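# Shelve each colored bin in its matching shelf slot

## Task

Move every bin on the table into the shelf slot whose marking matches the bin's color. Center it on that marking, keep its open side facing outward, and keep all its parts inside. The shelf board overhead sits low, so tilting the bin on the way in may be needed. Push it fully inside, past the shelf's front lip. At the end the bin must rest level and stay put by itself: it counts as failed if the gripper is still tilting or lifting it, or if only the robot is holding it in place.

## Robot and tools

Robot: two arms named left_arm and right_arm. The names do not match the left or right side of any image. Each gripper's fingers point along its own +z axis and open and close along its own y axis. The reported end_effector_position is the point between the finger pads, roughly 1 cm short of the fingertips.

World frame: all reported poses share one frame. Its origin is on the table surface midway between the arms, +x points out across the table, +z points up, and left_arm sits on the +y side. Positions are in metres and orientations are quaternions in w,x,y,z order. The printed hand position may be off from the true one, more so when the arm is stretched far. The arm bases can be tilted. The mounting plates and the metal frame behind the arms are fixed obstacles. A "too close" message treats an arm's plate and its side of that frame as part of the arm.

execute_actions(actions): actions is a list of actions. Each action is a list of up to 15 rows, and each row runs for one control step (1/30 s). If an action has fewer rows, its final row repeats until 15 steps are done. Every row has exactly 14 numbers in [-1, 1], covering both arms even when only one moves: dx, dy, dz, rx, ry, rz, opening for left_arm, then the same seven for right_arm. dx..rz are offsets, not poses. They are measured in that gripper's own axes, from the gripper's measured pose at the start of the action. Every row of an action uses that same starting point; rows do not add up. For the first action in a call, the starting point is the pose in the latest result. Scale: 1.0 equals 0.6 m or 180 degrees. rx, ry, rz form a single rotation vector. opening is absolute rather than an offset: +1 is fully open (0.094 m) and -1 is closed. An empty list only returns the state and images.

Per-step limits: each step's command is clipped to at most 70 mm and 16 degrees away from the measured pose. The joints then follow through damped inverse kinematics, and position wins over orientation when both cannot be met. A large offset may need several actions. After an action the arm goes no further than its last clipped pose. Each elbow stops just short of fully straight.

move(target, speed, blocking): target is one 14-number row laid out as above. Its offsets are in gripper axes, from the pose in the latest result that shows one, and its openings are absolute. Each gripper follows a straight path toward its target, and both paths finish together. A path lasts 0.5 to 10 s; a longer one is cut off at 10 s, short of the goal. Rotation takes the shorter direction. speed is the top path speed in m/s, 0.002 to 0.5, default 0.25, and turning is capped at twice that value in rad/s. The path ignores obstacles and the other arm. The real hand lags the path, may drift off it, and may go faster than speed, mostly with a nearly straight arm. A faster move or a target set deeper past a contact gives a harder impact or push. The opening is sent when the move begins. With blocking=false you get a result after 0.5 s while motion continues. Until a result shows the move has ended, new rows and moves are refused, so call wait or stop first. The result has a "move:" line giving the ending (done, off_target, moving, held, fault) and any limits (paced means the sent pose was clipped; held means a check blocked some steps, and the arm may then jump faster than speed). It also gives each gripper's distance from its target. If only one arm is named, the other finished near its target.

wait(seconds): 0 to 10. It lets time pass with the last commands held. It ends early if a running move ends. stop(): brakes a running move, and a fast arm needs room to brake. The fingers keep going. zoom_image(camera, region): camera is one of cam_head_left, cam_head_right, cam_high, cam_low (504x504), cam_left_wrist, cam_right_wrist (616x616). region is [x0, y0, x1, y1] in pixels from the top-left, at most 504 by 504. finished_scene(scene): ends the given scene for good, so call it only once the bins are placed and stable.

Result lines: the state line gives each gripper's pose. "Hand target" lines give the pose the controller is driving toward. grip_measured is the finger opening on the command scale; the final Joint positions entry is the opening in metres. Readings can be off by about 1 mm. Step readings list positions at some steps, and HELD marks steps where that arm was held back. "pose unreachable" means a clearance check altered or blocked that arm's command. FAULT lines report an arm stop. Joint torques are raw drive outputs with offsets, friction and noise, and are not zero even in free air. Camera calibration (pinhole or fisheye intrinsics and T_world_to_cam) is given and may be slightly off; wrist camera poses follow the joint readings.

Holding: the arms tend to finish a centimetre or more low, and repeated zero offsets let them sag. To keep an arm in place, send the offset back to its wanted pose in the first call of a reply and zeros later, aiming higher if it still drops. To grip, command an opening below grip_measured: about 0.03 below grips firmly, less grips more gently. Pads push about 50-62 N at most, and less on parts under 2 mm thick. Joint ranges (rad, base to gripper): waist -2.880 to 2.880, shoulder 0.000 to 3.142, elbow 0.000 to 3.019, wrist pitch -1.693 to 1.571, wrist yaw -1.571 to 1.571, wrist roll -2.094 to 2.094.

Avoid: letting the arms collide or press on each other; dropping, slamming or shoving objects hard; letting anything leave the table. Parts may be tugged and loose items nudged by outside forces. A motor holding a load heats up: MOTOR HOT appears from 85 °C, and at 100 °C an OVER-TEMPERATURE FAULT makes that arm let go and fall.

Each tool is called after "Emit:" by a JSON object that holds its "name" and its "arguments".

## Session

Emit:
{"name": "execute_actions", "arguments": {"actions": []}}

Scene clock: 0.00 s.
left_arm: end_effector_position=(+0.4258, +0.5690, +0.3479) grip_measured=+1.000 end_effector_quat_wxyz=(-0.258, +0.887, -0.374, -0.082) | right_arm: end_effector_position=(+0.1485, +0.1887, +0.1935) grip_measured=+1.000 end_effector_quat_wxyz=(+0.079, -0.566, +0.634, +0.520)
Joint positions: left_arm=[ 0.287  1.489  1.625 -1.409 -0.467 -1.836  0.094] | right_arm=[ 1.008  1.26   0.755 -0.376 -0.954 -0.087  0.094]
Joint velocities: left_arm=[-0.005 -0.015 -0.007  0.007  0.007 -0.051  0.   ] | right_arm=[-0.024  0.005  0.007  0.002 -0.066  0.007  0.   ]
Joint torques (N m, as the arm reports them, + toward a larger angle): no reading
Hand target (left_arm): +0.430, +0.571, +0.366; -0.273, +0.886, -0.368, -0.068
Hand target (right_arm): +0.154, +0.197, +0.209; +0.094, -0.570, +0.625, +0.525

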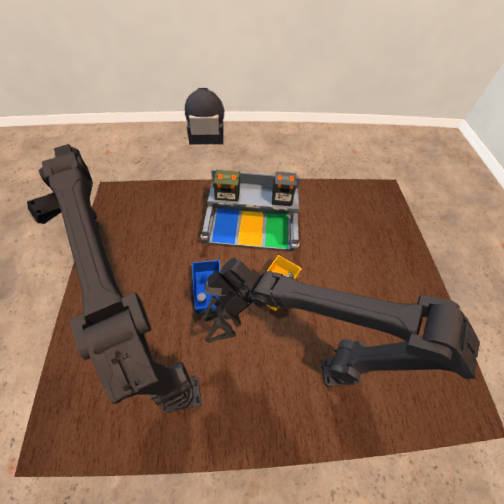

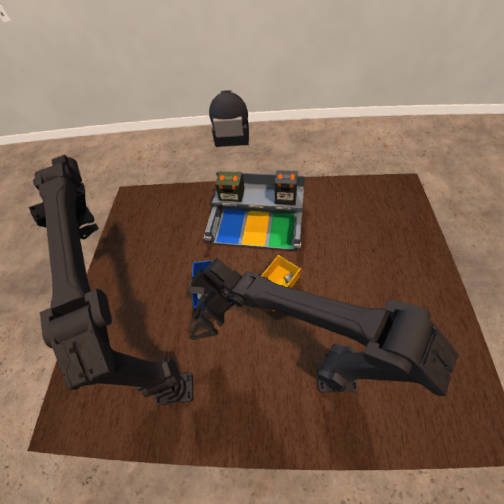

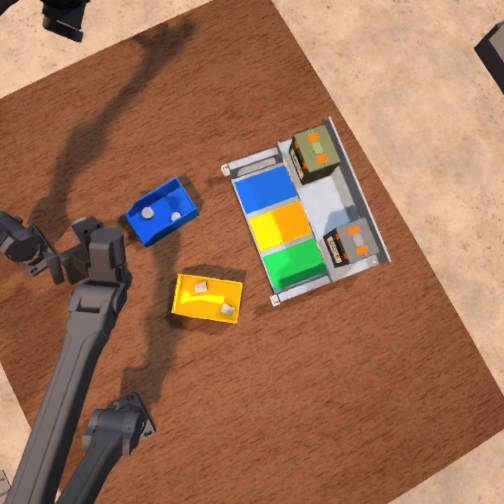

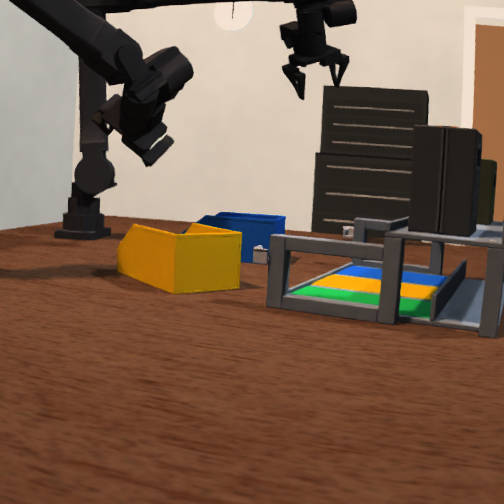

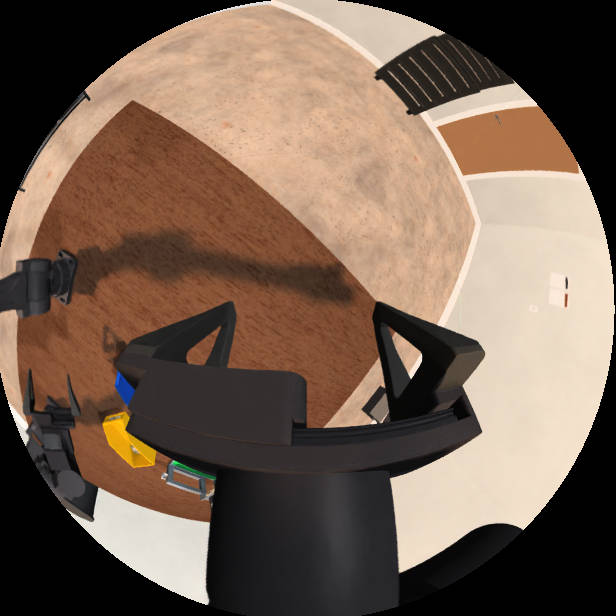

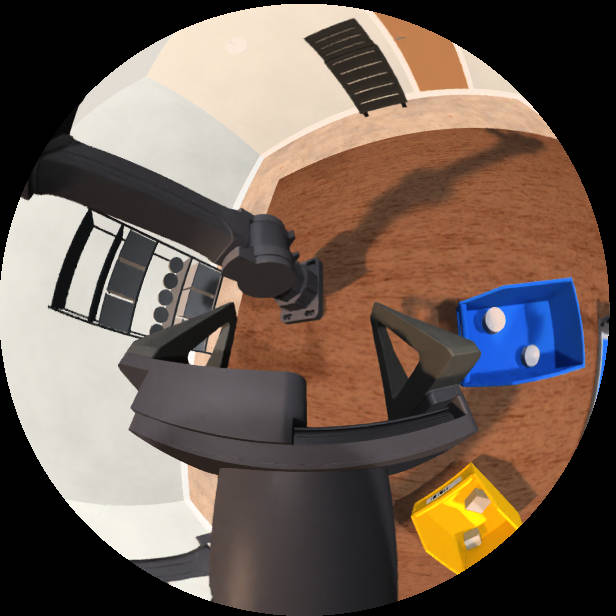

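Emit:
{"name": "zoom_image", "arguments": {"camera": "cam_high", "region": [110, 110, 400, 340]}}

Emit:
{"name": "zoom_image", "arguments": {"camera": "cam_low", "region": [100, 180, 504, 350]}}

Emit:
{"name": "zoom_image", "arguments": {"camera": "cam_head_left", "region": [180, 160, 320, 320]}}

Region (110, 110, 400, 340) of cam_high's 504x504 image, scaled by 1.738, with more detail than that image has; it fills the top 400 rows of this view, and the rest is white.

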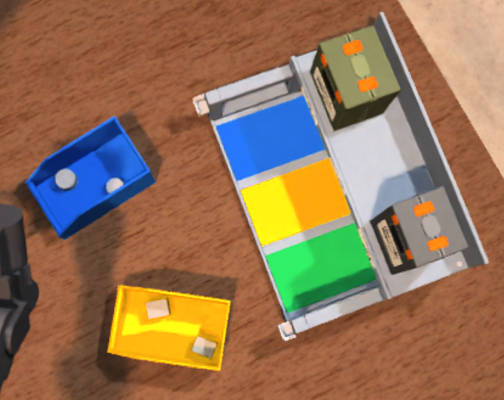

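Region (100, 180, 504, 350) of cam_low's 504x504 image, scaled by 1.248, with more detail than that image has; it fills the top 212 rows of this view, and the rest is white.

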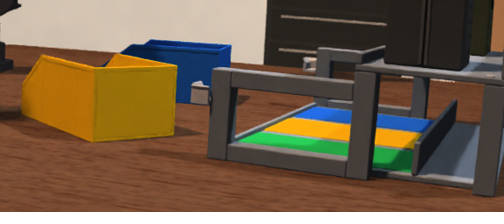

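Region (180, 160, 320, 320) of cam_head_left's 504x504 image, scaled by 3.150, with more detail than that image has; it fills the left 441 columns of this view, and the rest is white.

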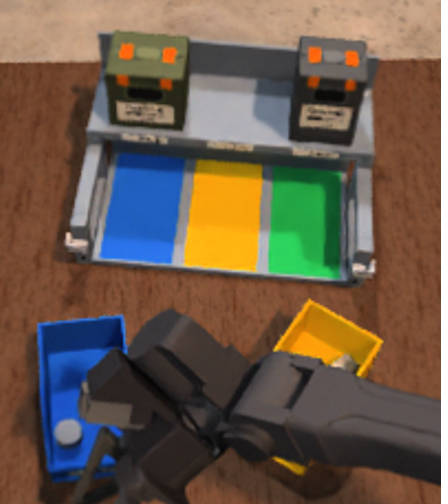

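Emit:
{"name": "move", "arguments": {"target": [0.284,0.439,-0.028,0.283,0.081,0.617,0,0.155,-0.155,-0.496,0.603,-0.184,0.418,0], "speed": 0.3}}

Scene clock: 58.73 s.
left_arm: end_effector_position=(+0.3585, +0.3024, +0.1895) grip_measured=+0.001 end_effector_quat_wxyz=(+0.324, -0.052, +0.945, +0.020) | right_arm: end_effector_position=(+0.3236, -0.0832, +0.1870) grip_measured=+0.002 end_effector_quat_wxyz=(+0.316, +0.275, +0.900, -0.122)
Joint positions: left_arm=[-0.132  0.882  0.665 -0.696 -0.06  -0.07   0.047] | right_arm=[ 0.856  1.14   0.848 -1.234  0.691  1.428  0.047]
Joint velocities: left_arm=[ 0.005  0.005 -0.012 -0.027 -0.022  0.037 -0.001] | right_arm=[-0.005 -0.024  0.007  0.002 -0.051  0.007 -0.   ]
Joint torques (N m, as the arm reports them, + toward a larger angle): left_arm=[-1.91 -3.46  8.19  2.65  0.07  0.28] | right_arm=[-2.04 -8.66 13.65 -0.16  0.63  0.05]
Hand target (left_arm): +0.363, +0.300, +0.199; +0.343, -0.040, +0.938, +0.020
Hand target (right_arm): +0.335, -0.075, +0.209; +0.326, +0.292, +0.893, -0.105
Off the commanded pose (left_arm): 0.011 m, 3 deg.
Off the commanded pose (right_arm): 0.026 m, 3 deg.
move: off_target (left_arm, right_arm)
camera_calibration (this result's frames):
cam_left_wrist: T_world_to_cam=[[0.115467, -0.993265, -0.0095925, 0.259284], [-0.992983, -0.115175, -0.0268361, 0.397865], [0.0255506, 0.0126239, -0.999594, 0.300985], [0, 0, 0, 1]] pos_world=[0.357444, 0.299563, 0.314027]
cam_right_wrist: T_world_to_cam=[[-0.568481, -0.821373, 0.0466401, 0.109331], [-0.822073, 0.564932, -0.071045, 0.330605], [0.0320059, -0.0787294, -0.996382, 0.293584], [0, 0, 0, 1]] pos_world=[0.324538, -0.0738542, 0.310911]

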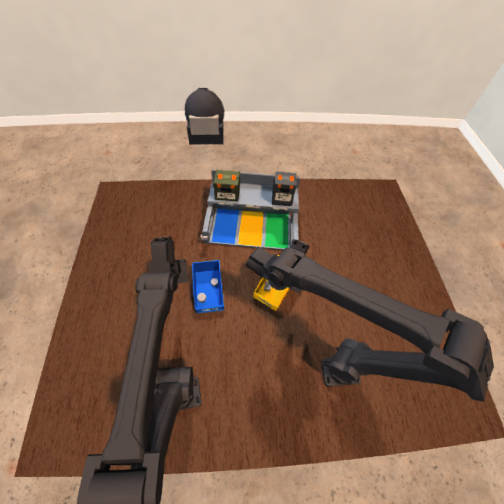

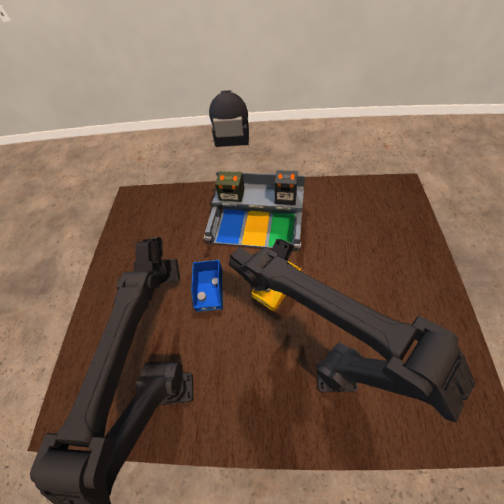

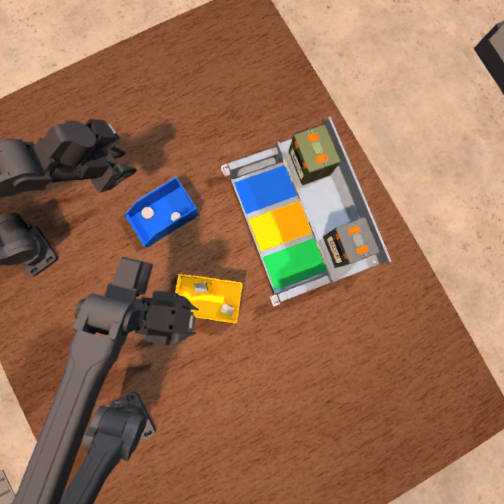

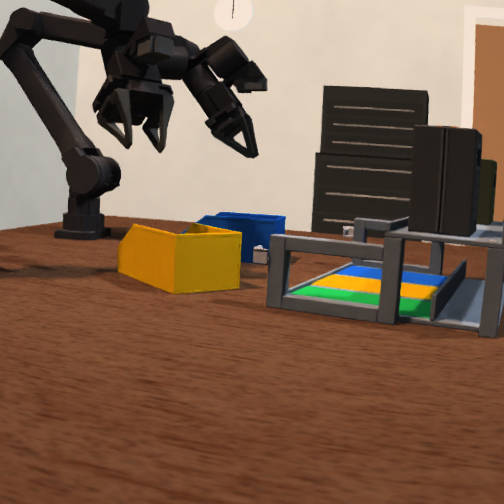

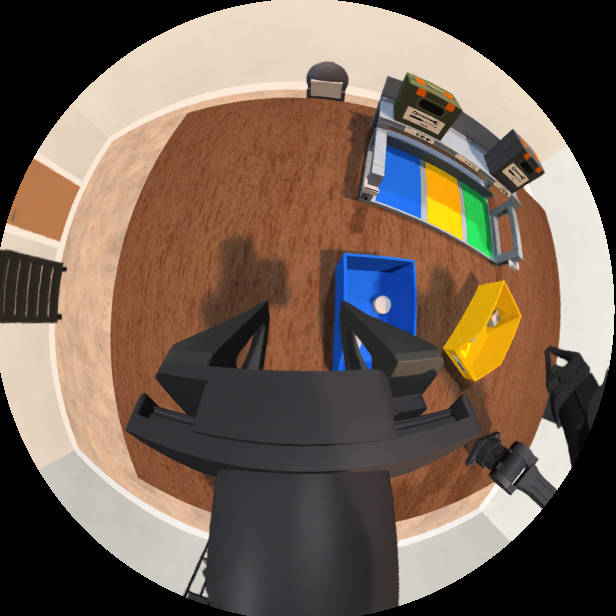

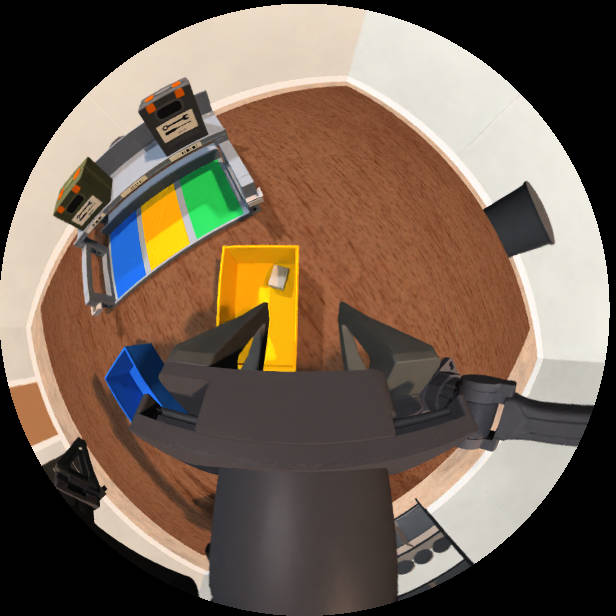

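Emit:
{"name": "move", "arguments": {"target": [-0.016,0,-0.008,0,-0.012,0,0,0.063,0.033,0.092,-0.01,-0.003,0.02,0], "speed": 0.15}}

Scene clock: 68.43 s.
left_arm: end_effector_position=(+0.3585, +0.3024, +0.1895) grip_measured=+0.001 end_effector_quat_wxyz=(+0.323, -0.050, +0.945, +0.021) | right_arm: end_effector_position=(+0.3310, -0.0749, +0.1163) grip_measured=+0.002 end_effector_quat_wxyz=(+0.322, +0.281, +0.897, -0.111)
Joint positions: left_arm=[-0.132  0.882  0.665 -0.696 -0.06  -0.067  0.047] | right_arm=[ 0.856  1.246  0.729 -0.984  0.691  1.434  0.047]
Joint velocities: left_arm=[-0.015 -0.015  0.002 -0.012 -0.051 -0.007  0.   ] | right_arm=[ 0.005 -0.015  0.002  0.002  0.051 -0.007  0.   ]
Joint torques (N m, as the arm reports them, + toward a larger angle): left_arm=[-1.3  -3.79  8.56  2.3  -0.15  0.1 ] | right_arm=[-2.25 -9.68  8.66  1.4   0.61  0.05]
Hand target (left_arm): +0.363, +0.303, +0.199; +0.341, -0.051, +0.938, +0.021
Hand target (right_arm): +0.338, -0.074, +0.120; +0.329, +0.297, +0.891, -0.099
Off the commanded pose (left_arm): 0.011 m, 2 deg.
Off the commanded pose (right_arm): 0.008 m, 3 deg.
move: off_target (left_arm, right_arm)
camera_calibration (this result's frames):
cam_left_wrist: T_world_to_cam=[[0.11337, -0.993489, -0.01123, 0.260415], [-0.993228, -0.113037, -0.0268323, 0.397306], [0.0253882, 0.014196, -0.999577, 0.300565], [0, 0, 0, 1]] pos_world=[0.357462, 0.299362, 0.314023]
cam_right_wrist: T_world_to_cam=[[-0.572981, -0.81934, 0.0193404, 0.12847], [-0.818034, 0.570305, -0.0746507, 0.326469], [0.0501345, -0.0585945, -0.997022, 0.219203], [0, 0, 0, 1]] pos_world=[0.329684, -0.0680818, 0.240437]

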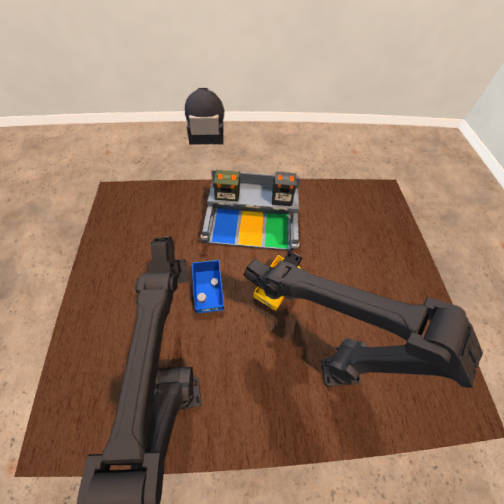

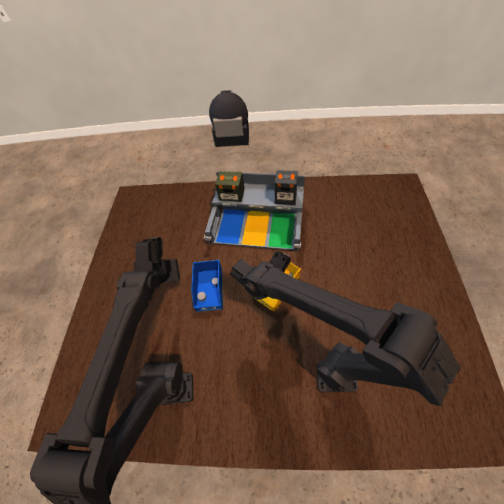

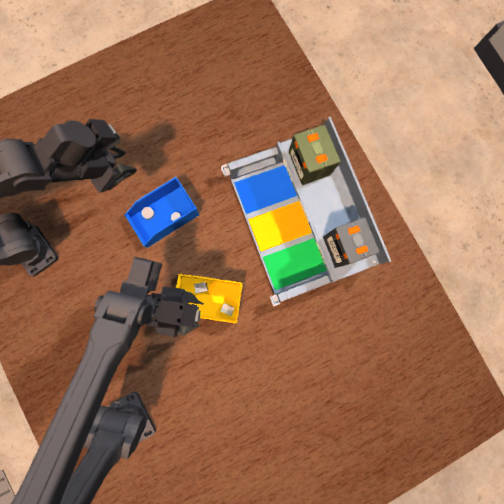

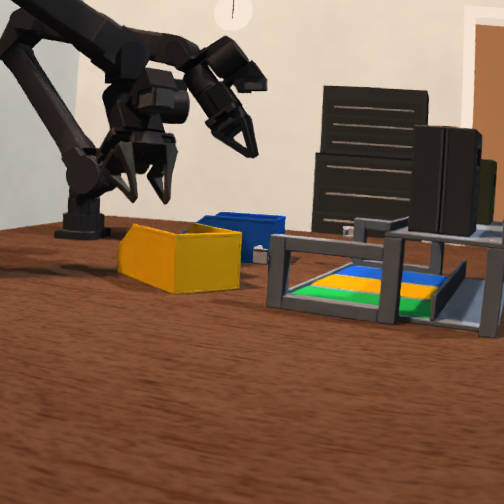

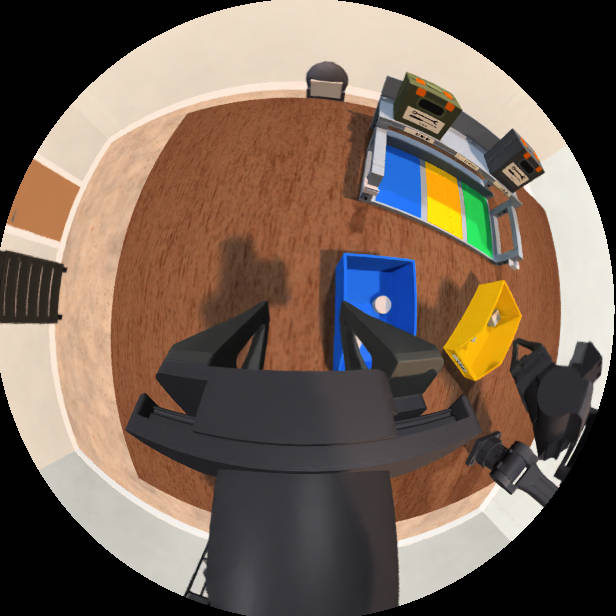

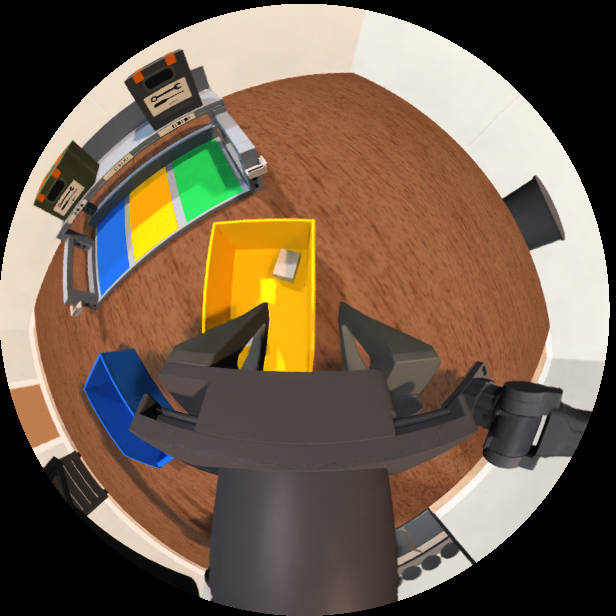

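Emit:
{"name": "move", "arguments": {"target": [-0.016,0,-0.008,0,-0.012,0,0,0.06,-0.011,0.08,0,0,0.005,0], "speed": 0.1}}

Scene clock: 74.73 s.
left_arm: end_effector_position=(+0.3585, +0.3024, +0.1895) grip_measured=+0.001 end_effector_quat_wxyz=(+0.323, -0.050, +0.945, +0.021) | right_arm: end_effector_position=(+0.3235, -0.0844, +0.0568) grip_measured=+0.002 end_effector_quat_wxyz=(+0.320, +0.281, +0.898, -0.115)
Joint positions: left_arm=[-0.132  0.882  0.665 -0.696 -0.06  -0.067  0.047] | right_arm=[ 0.854  1.336  0.617 -0.79   0.691  1.434  0.047]
Joint velocities: left_arm=[-0.015 -0.015 -0.002  0.007  0.022 -0.081 -0.001] | right_arm=[-0.005 -0.005  0.012 -0.002 -0.007  0.051 -0.   ]
Joint torques (N m, as the arm reports them, + toward a larger angle): left_arm=[-1.55 -3.87  8.4   2.35 -0.17  0.15] | right_arm=[ -2.03 -10.17   7.16   1.42   0.42  -0.08]
Hand target (left_arm): +0.363, +0.303, +0.199; +0.341, -0.050, +0.938, +0.022
Hand target (right_arm): +0.329, -0.084, +0.058; +0.323, +0.288, +0.895, -0.108
Off the commanded pose (left_arm): 0.011 m, 2 deg.
Off the commanded pose (right_arm): 0.006 m, 1 deg.
move: off_target (left_arm)
camera_calibration (this result's frames):
cam_left_wrist: T_world_to_cam=[[0.11337, -0.993489, -0.01123, 0.260415], [-0.993228, -0.113037, -0.0268323, 0.397306], [0.0253882, 0.014196, -0.999577, 0.300565], [0, 0, 0, 1]] pos_world=[0.357462, 0.299362, 0.314023]
cam_right_wrist: T_world_to_cam=[[-0.574412, -0.818098, 0.0276807, 0.117596], [-0.817356, 0.571397, -0.073726, 0.32108], [0.0444984, -0.0649741, -0.996894, 0.160973], [0, 0, 0, 1]] pos_world=[0.322823, -0.0767999, 0.18089]

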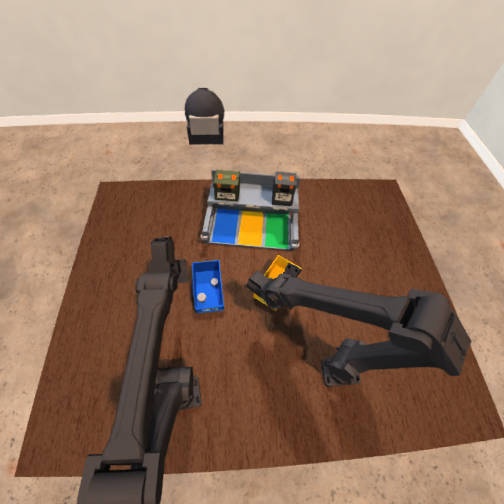

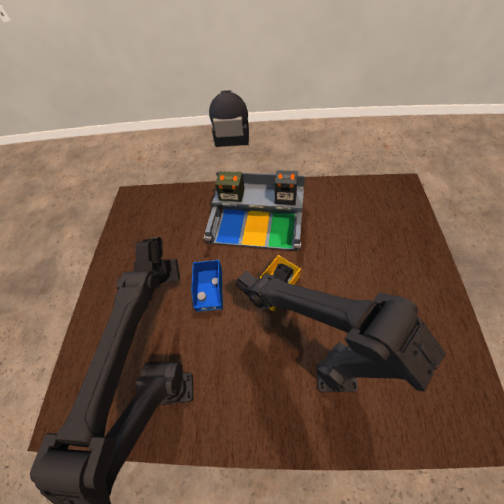

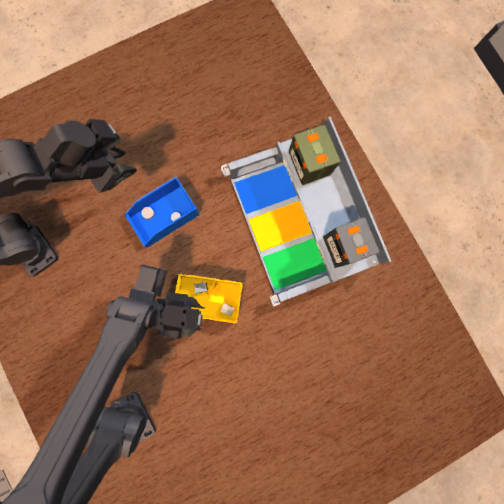

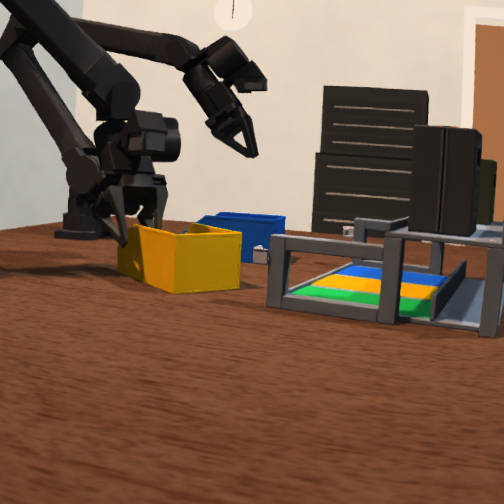

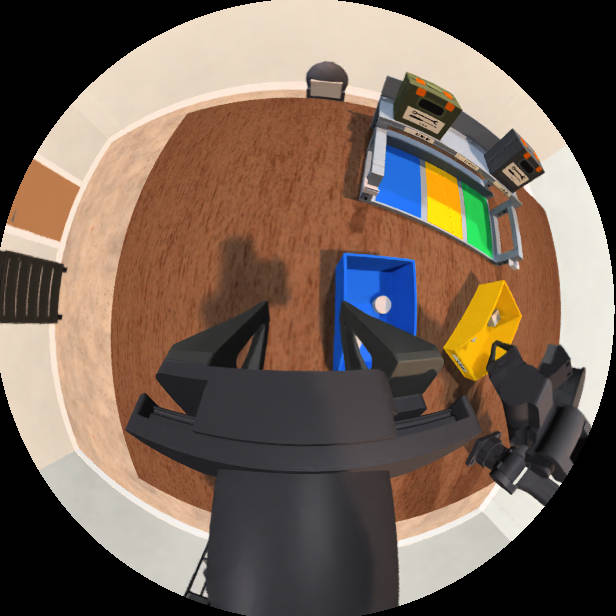

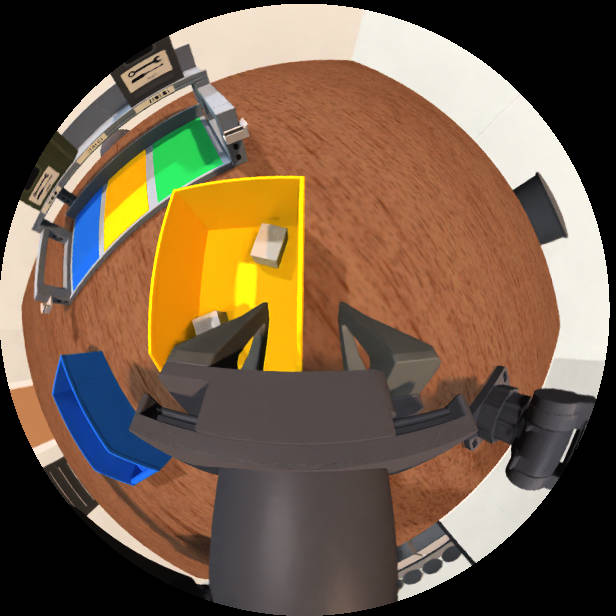

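Emit:
{"name": "move", "arguments": {"target": [-0.016,0,-0.008,0,-0.012,0,0,-0.006,0.004,0.006,0,0,0,-1], "speed": 0.1}}

Emit:
{"name": "move", "arguments": {"target": [0,0,0,0,0,0,0,-0.08,0,-0.1,0,0,0,-1], "speed": 0.1}}

Scene clock: 80.50 s.
left_arm: end_effector_position=(+0.3585, +0.3024, +0.1895) grip_measured=+0.001 end_effector_quat_wxyz=(+0.323, -0.050, +0.945, +0.021) | right_arm: end_effector_position=(+0.3242, -0.0840, +0.0584) grip_measured=-0.955 end_effector_quat_wxyz=(+0.323, +0.285, +0.896, -0.111)
Joint positions: left_arm=[-0.132  0.882  0.665 -0.696 -0.06  -0.067  0.047] | right_arm=[ 0.854  1.332  0.617 -0.788  0.694  1.441  0.002]
Joint velocities: left_arm=[-0.015 -0.015 -0.012  0.002 -0.037 -0.022  0.001] | right_arm=[ 0.005  0.015  0.007 -0.007 -0.037 -0.037  0.001]
Joint torques (N m, as the arm reports them, + toward a larger angle): left_arm=[-1.26 -3.19  8.45  2.37 -0.19  0.14] | right_arm=[-2.5  -8.88  7.36  1.11  0.32 -0.29]
Hand target (left_arm): +0.363, +0.303, +0.199; +0.341, -0.050, +0.938, +0.022
Hand target (right_arm): +0.329, -0.085, +0.056; +0.320, +0.281, +0.898, -0.115
Off the commanded pose (left_arm): 0.011 m, 2 deg.
Off the commanded pose (right_arm): 0.005 m, 1 deg.
move: off_target (left_arm)
camera_calibration (this result's frames):
cam_left_wrist: T_world_to_cam=[[0.11337, -0.993489, -0.01123, 0.260415], [-0.993228, -0.113037, -0.0268323, 0.397306], [0.0253882, 0.014196, -0.999577, 0.300565], [0, 0, 0, 1]] pos_world=[0.357462, 0.299362, 0.314023]
cam_right_wrist: T_world_to_cam=[[-0.579037, -0.81513, 0.0167029, 0.120694], [-0.813575, 0.576357, -0.0768619, 0.320957], [0.0530256, -0.0580949, -0.996902, 0.160328], [0, 0, 0, 1]] pos_world=[0.322507, -0.07729, 0.182485]

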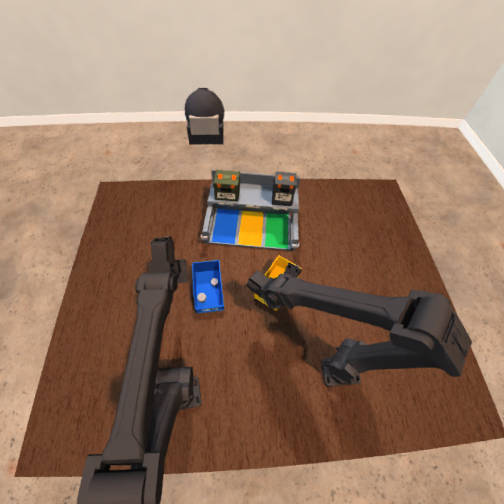

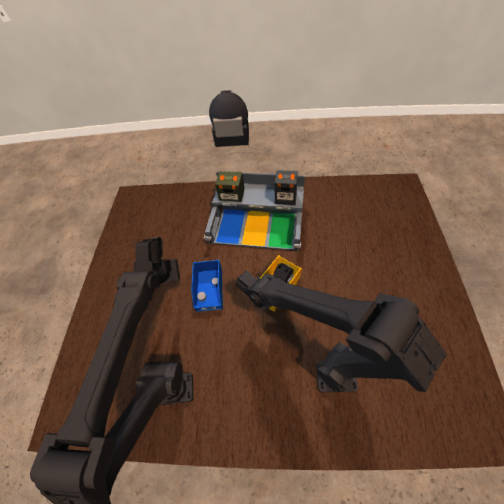

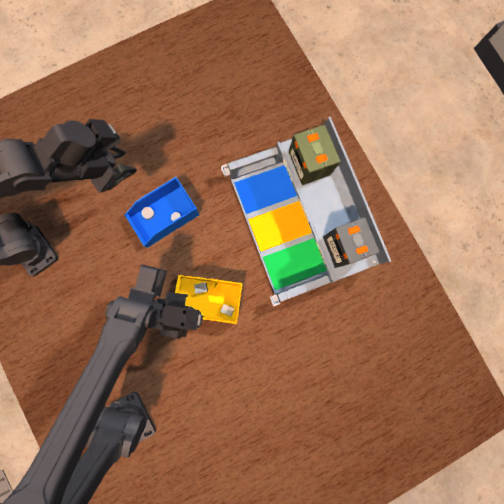

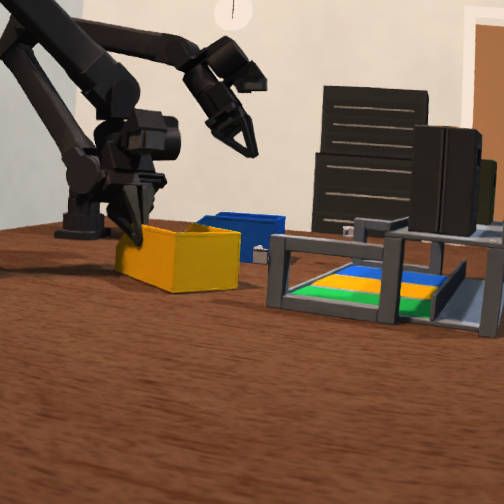

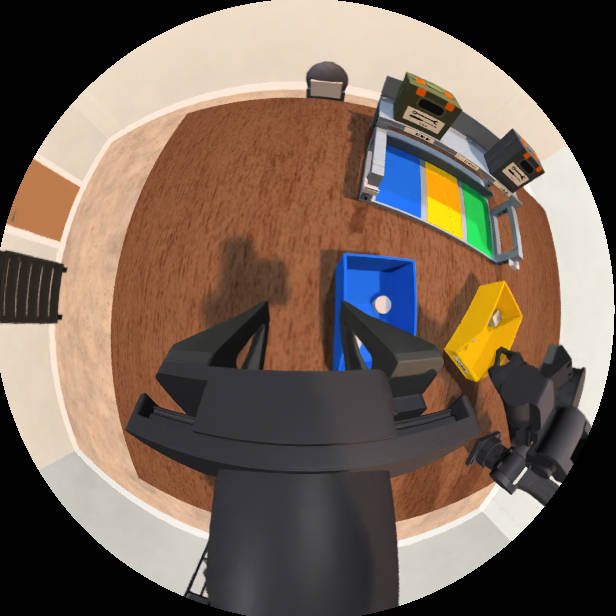

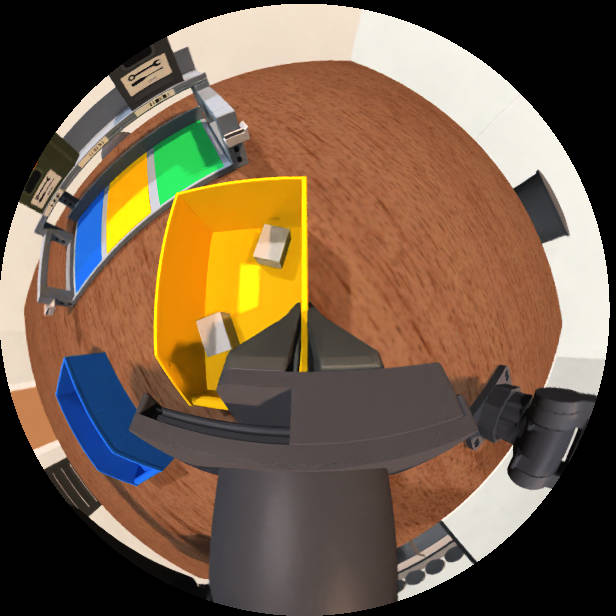

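Scene clock: 81.67 s.
left_arm: end_effector_position=(+0.3585, +0.3024, +0.1895) grip_measured=+0.001 end_effector_quat_wxyz=(+0.323, -0.050, +0.945, +0.021) | right_arm: end_effector_position=(+0.3075, -0.1011, +0.1047) grip_measured=-0.955 end_effector_quat_wxyz=(+0.303, +0.273, +0.902, -0.144)
Joint positions: left_arm=[-0.132  0.882  0.665 -0.696 -0.06  -0.067  0.047] | right_arm=[ 0.854  1.211  0.669 -1.042  0.684  1.442  0.002]
Joint velocities: left_arm=[-0.015 -0.024  0.007 -0.017 -0.051  0.066 -0.   ] | right_arm=[-0.005 -0.015  0.032 -0.012 -0.007 -0.022 -0.001]
Joint torques (N m, as the arm reports them, + toward a larger angle): left_arm=[-1.75 -2.51  8.27  1.32 -0.04  0.1 ] | right_arm=[ -0.75 -10.93  13.49   0.01   0.87   0.02]
Hand target (left_arm): +0.359, +0.302, +0.189; +0.323, -0.050, +0.945, +0.021
Hand target (right_arm): +0.323, -0.082, +0.134; +0.322, +0.285, +0.896, -0.111
Off the commanded pose (left_arm): 0.000 m, 0 deg.
Off the commanded pose (right_arm): 0.039 m, 5 deg.
move: off_target (right_arm)
camera_calibration (this result's frames):
cam_left_wrist: T_world_to_cam=[[0.11337, -0.993489, -0.01123, 0.260415], [-0.993228, -0.113037, -0.0268323, 0.397306], [0.0253882, 0.014196, -0.999577, 0.300565], [0, 0, 0, 1]] pos_world=[0.357462, 0.299362, 0.314023]
cam_right_wrist: T_world_to_cam=[[-0.57641, -0.811619, 0.0950085, 0.0876996], [-0.817131, 0.573479, -0.0584706, 0.319601], [-0.00702959, -0.111337, -0.993758, 0.219135], [0, 0, 0, 1]] pos_world=[0.313247, -0.0877081, 0.228123]

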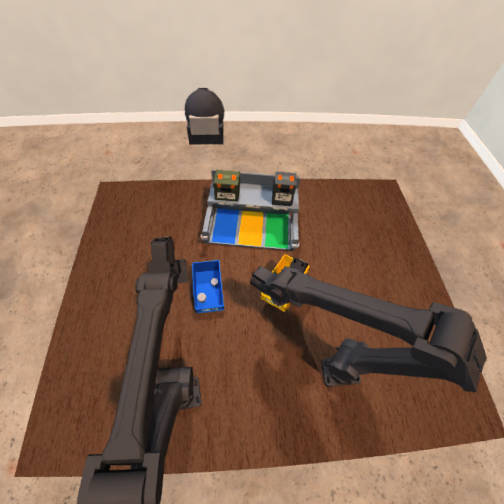

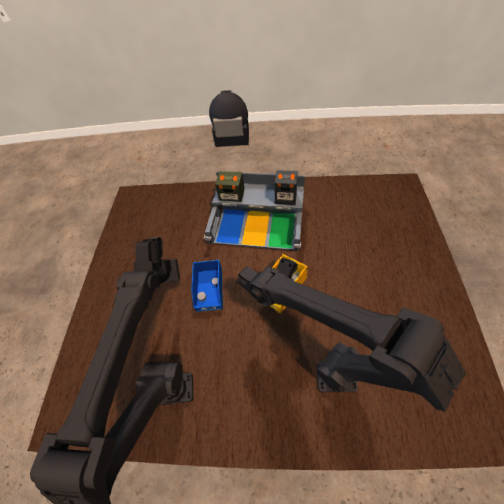

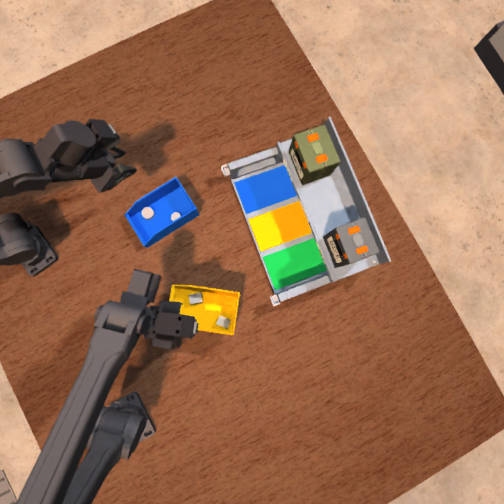

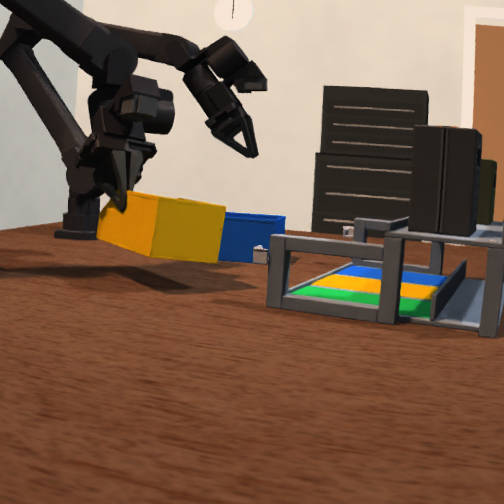

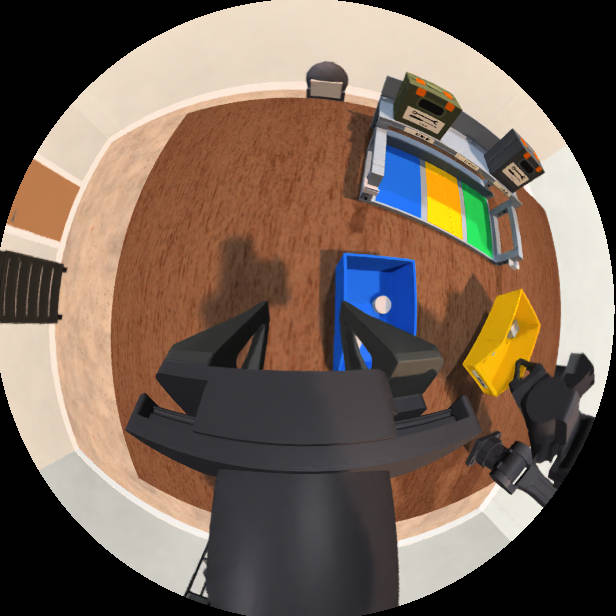

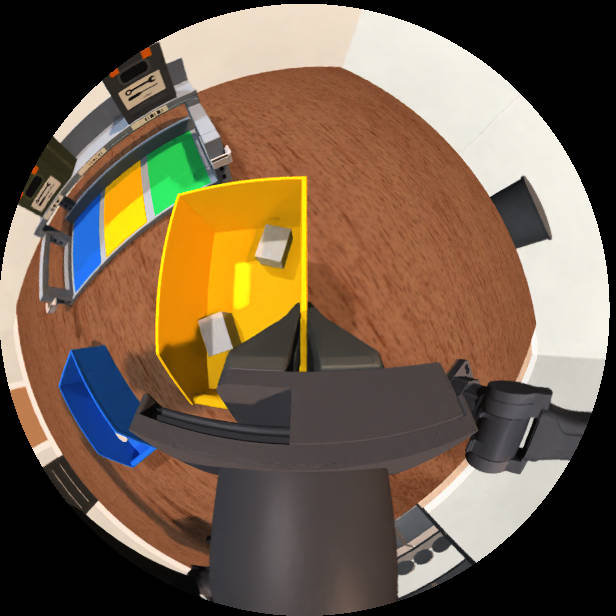

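Emit:
{"name": "move", "arguments": {"target": [0.08,-0.242,0.082,0.003,-0.02,0.004,0,-0.145,-0.05,0.033,-0.123,-0.013,-0.104,-1], "speed": 0.15}}

Scene clock: 89.57 s.
left_arm: end_effector_position=(+0.3634, +0.1614, +0.1168) grip_measured=+0.001 end_effector_quat_wxyz=(+0.343, -0.033, +0.938, +0.030) | right_arm: end_effector_position=(+0.3413, -0.1700, +0.1247) grip_measured=-0.954 end_effector_quat_wxyz=(+0.305, +0.045, +0.950, -0.040)
Joint positions: left_arm=[-0.652  1.109  0.585 -0.445 -0.388 -0.45   0.047] | right_arm=[ 0.408  0.839  0.491 -0.68   0.327  0.406  0.002]
Joint velocities: left_arm=[ 0.005 -0.005  0.002 -0.002 -0.066 -0.066 -0.001] | right_arm=[-0.015 -0.015  0.002 -0.002 -0.081 -0.066 -0.   ]
Joint torques (N m, as the arm reports them, + toward a larger angle): left_arm=[-1.6  -4.26  7.55  2.41 -0.33 -0.08] | right_arm=[-2.08 -6.88 11.33  3.35  0.09 -0.08]
Hand target (left_arm): +0.368, +0.157, +0.120; +0.354, -0.041, +0.934, +0.022
Hand target (right_arm): +0.357, -0.167, +0.148; +0.343, +0.055, +0.937, -0.022
Off the commanded pose (left_arm): 0.006 m, 2 deg.
Off the commanded pose (right_arm): 0.027 m, 5 deg.
move: off_target (right_arm)
camera_calibration (this result's frames):
cam_left_wrist: T_world_to_cam=[[0.0884423, -0.995334, -0.0385644, 0.131437], [-0.993905, -0.085625, -0.069434, 0.385087], [0.065808, 0.0444703, -0.996841, 0.209885], [0, 0, 0, 1]] pos_world=[0.357303, 0.154463, 0.241029]
cam_right_wrist: T_world_to_cam=[[-0.105457, -0.993204, 0.0492311, -0.136523], [-0.994424, 0.105364, -0.00447567, 0.362159], [-0.00074195, -0.0494286, -0.998777, 0.240553], [0, 0, 0, 1]] pos_world=[0.345921, -0.161864, 0.248601]

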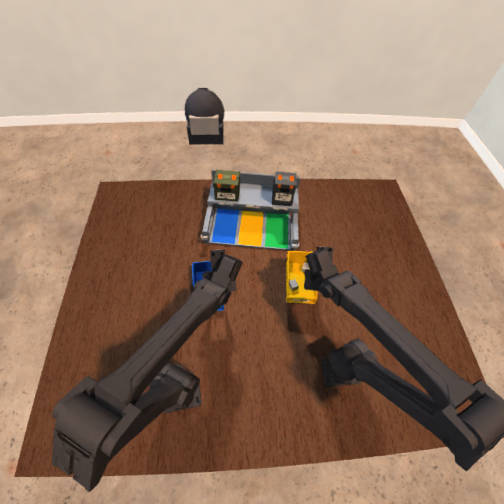

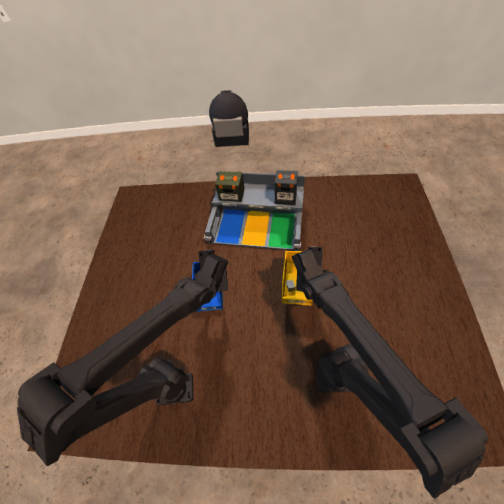

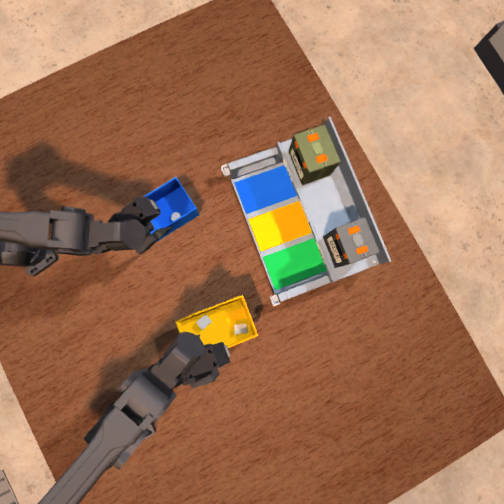

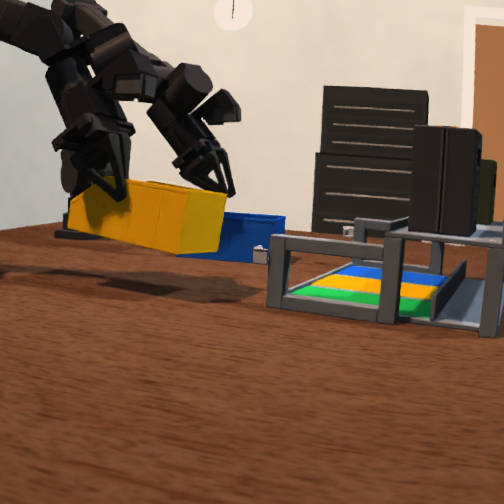

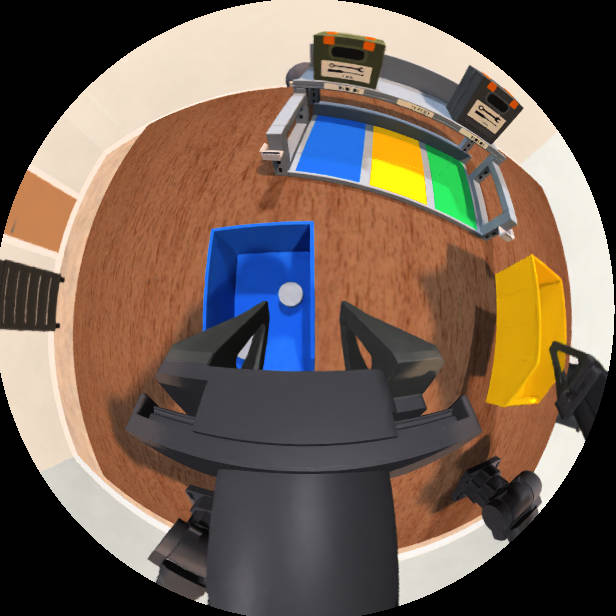

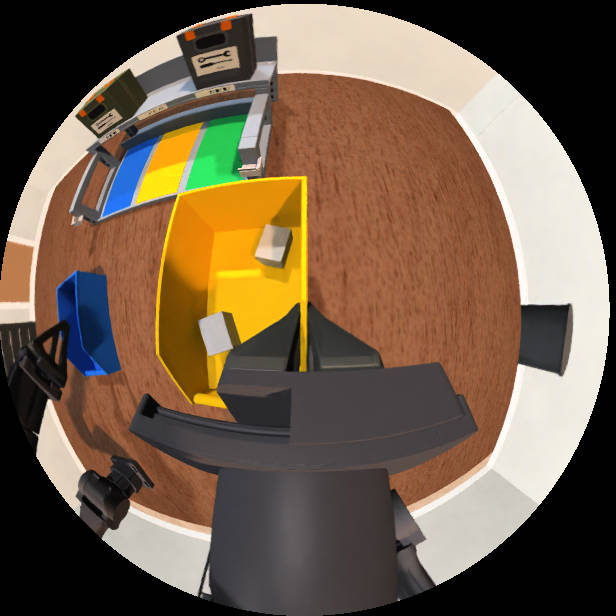

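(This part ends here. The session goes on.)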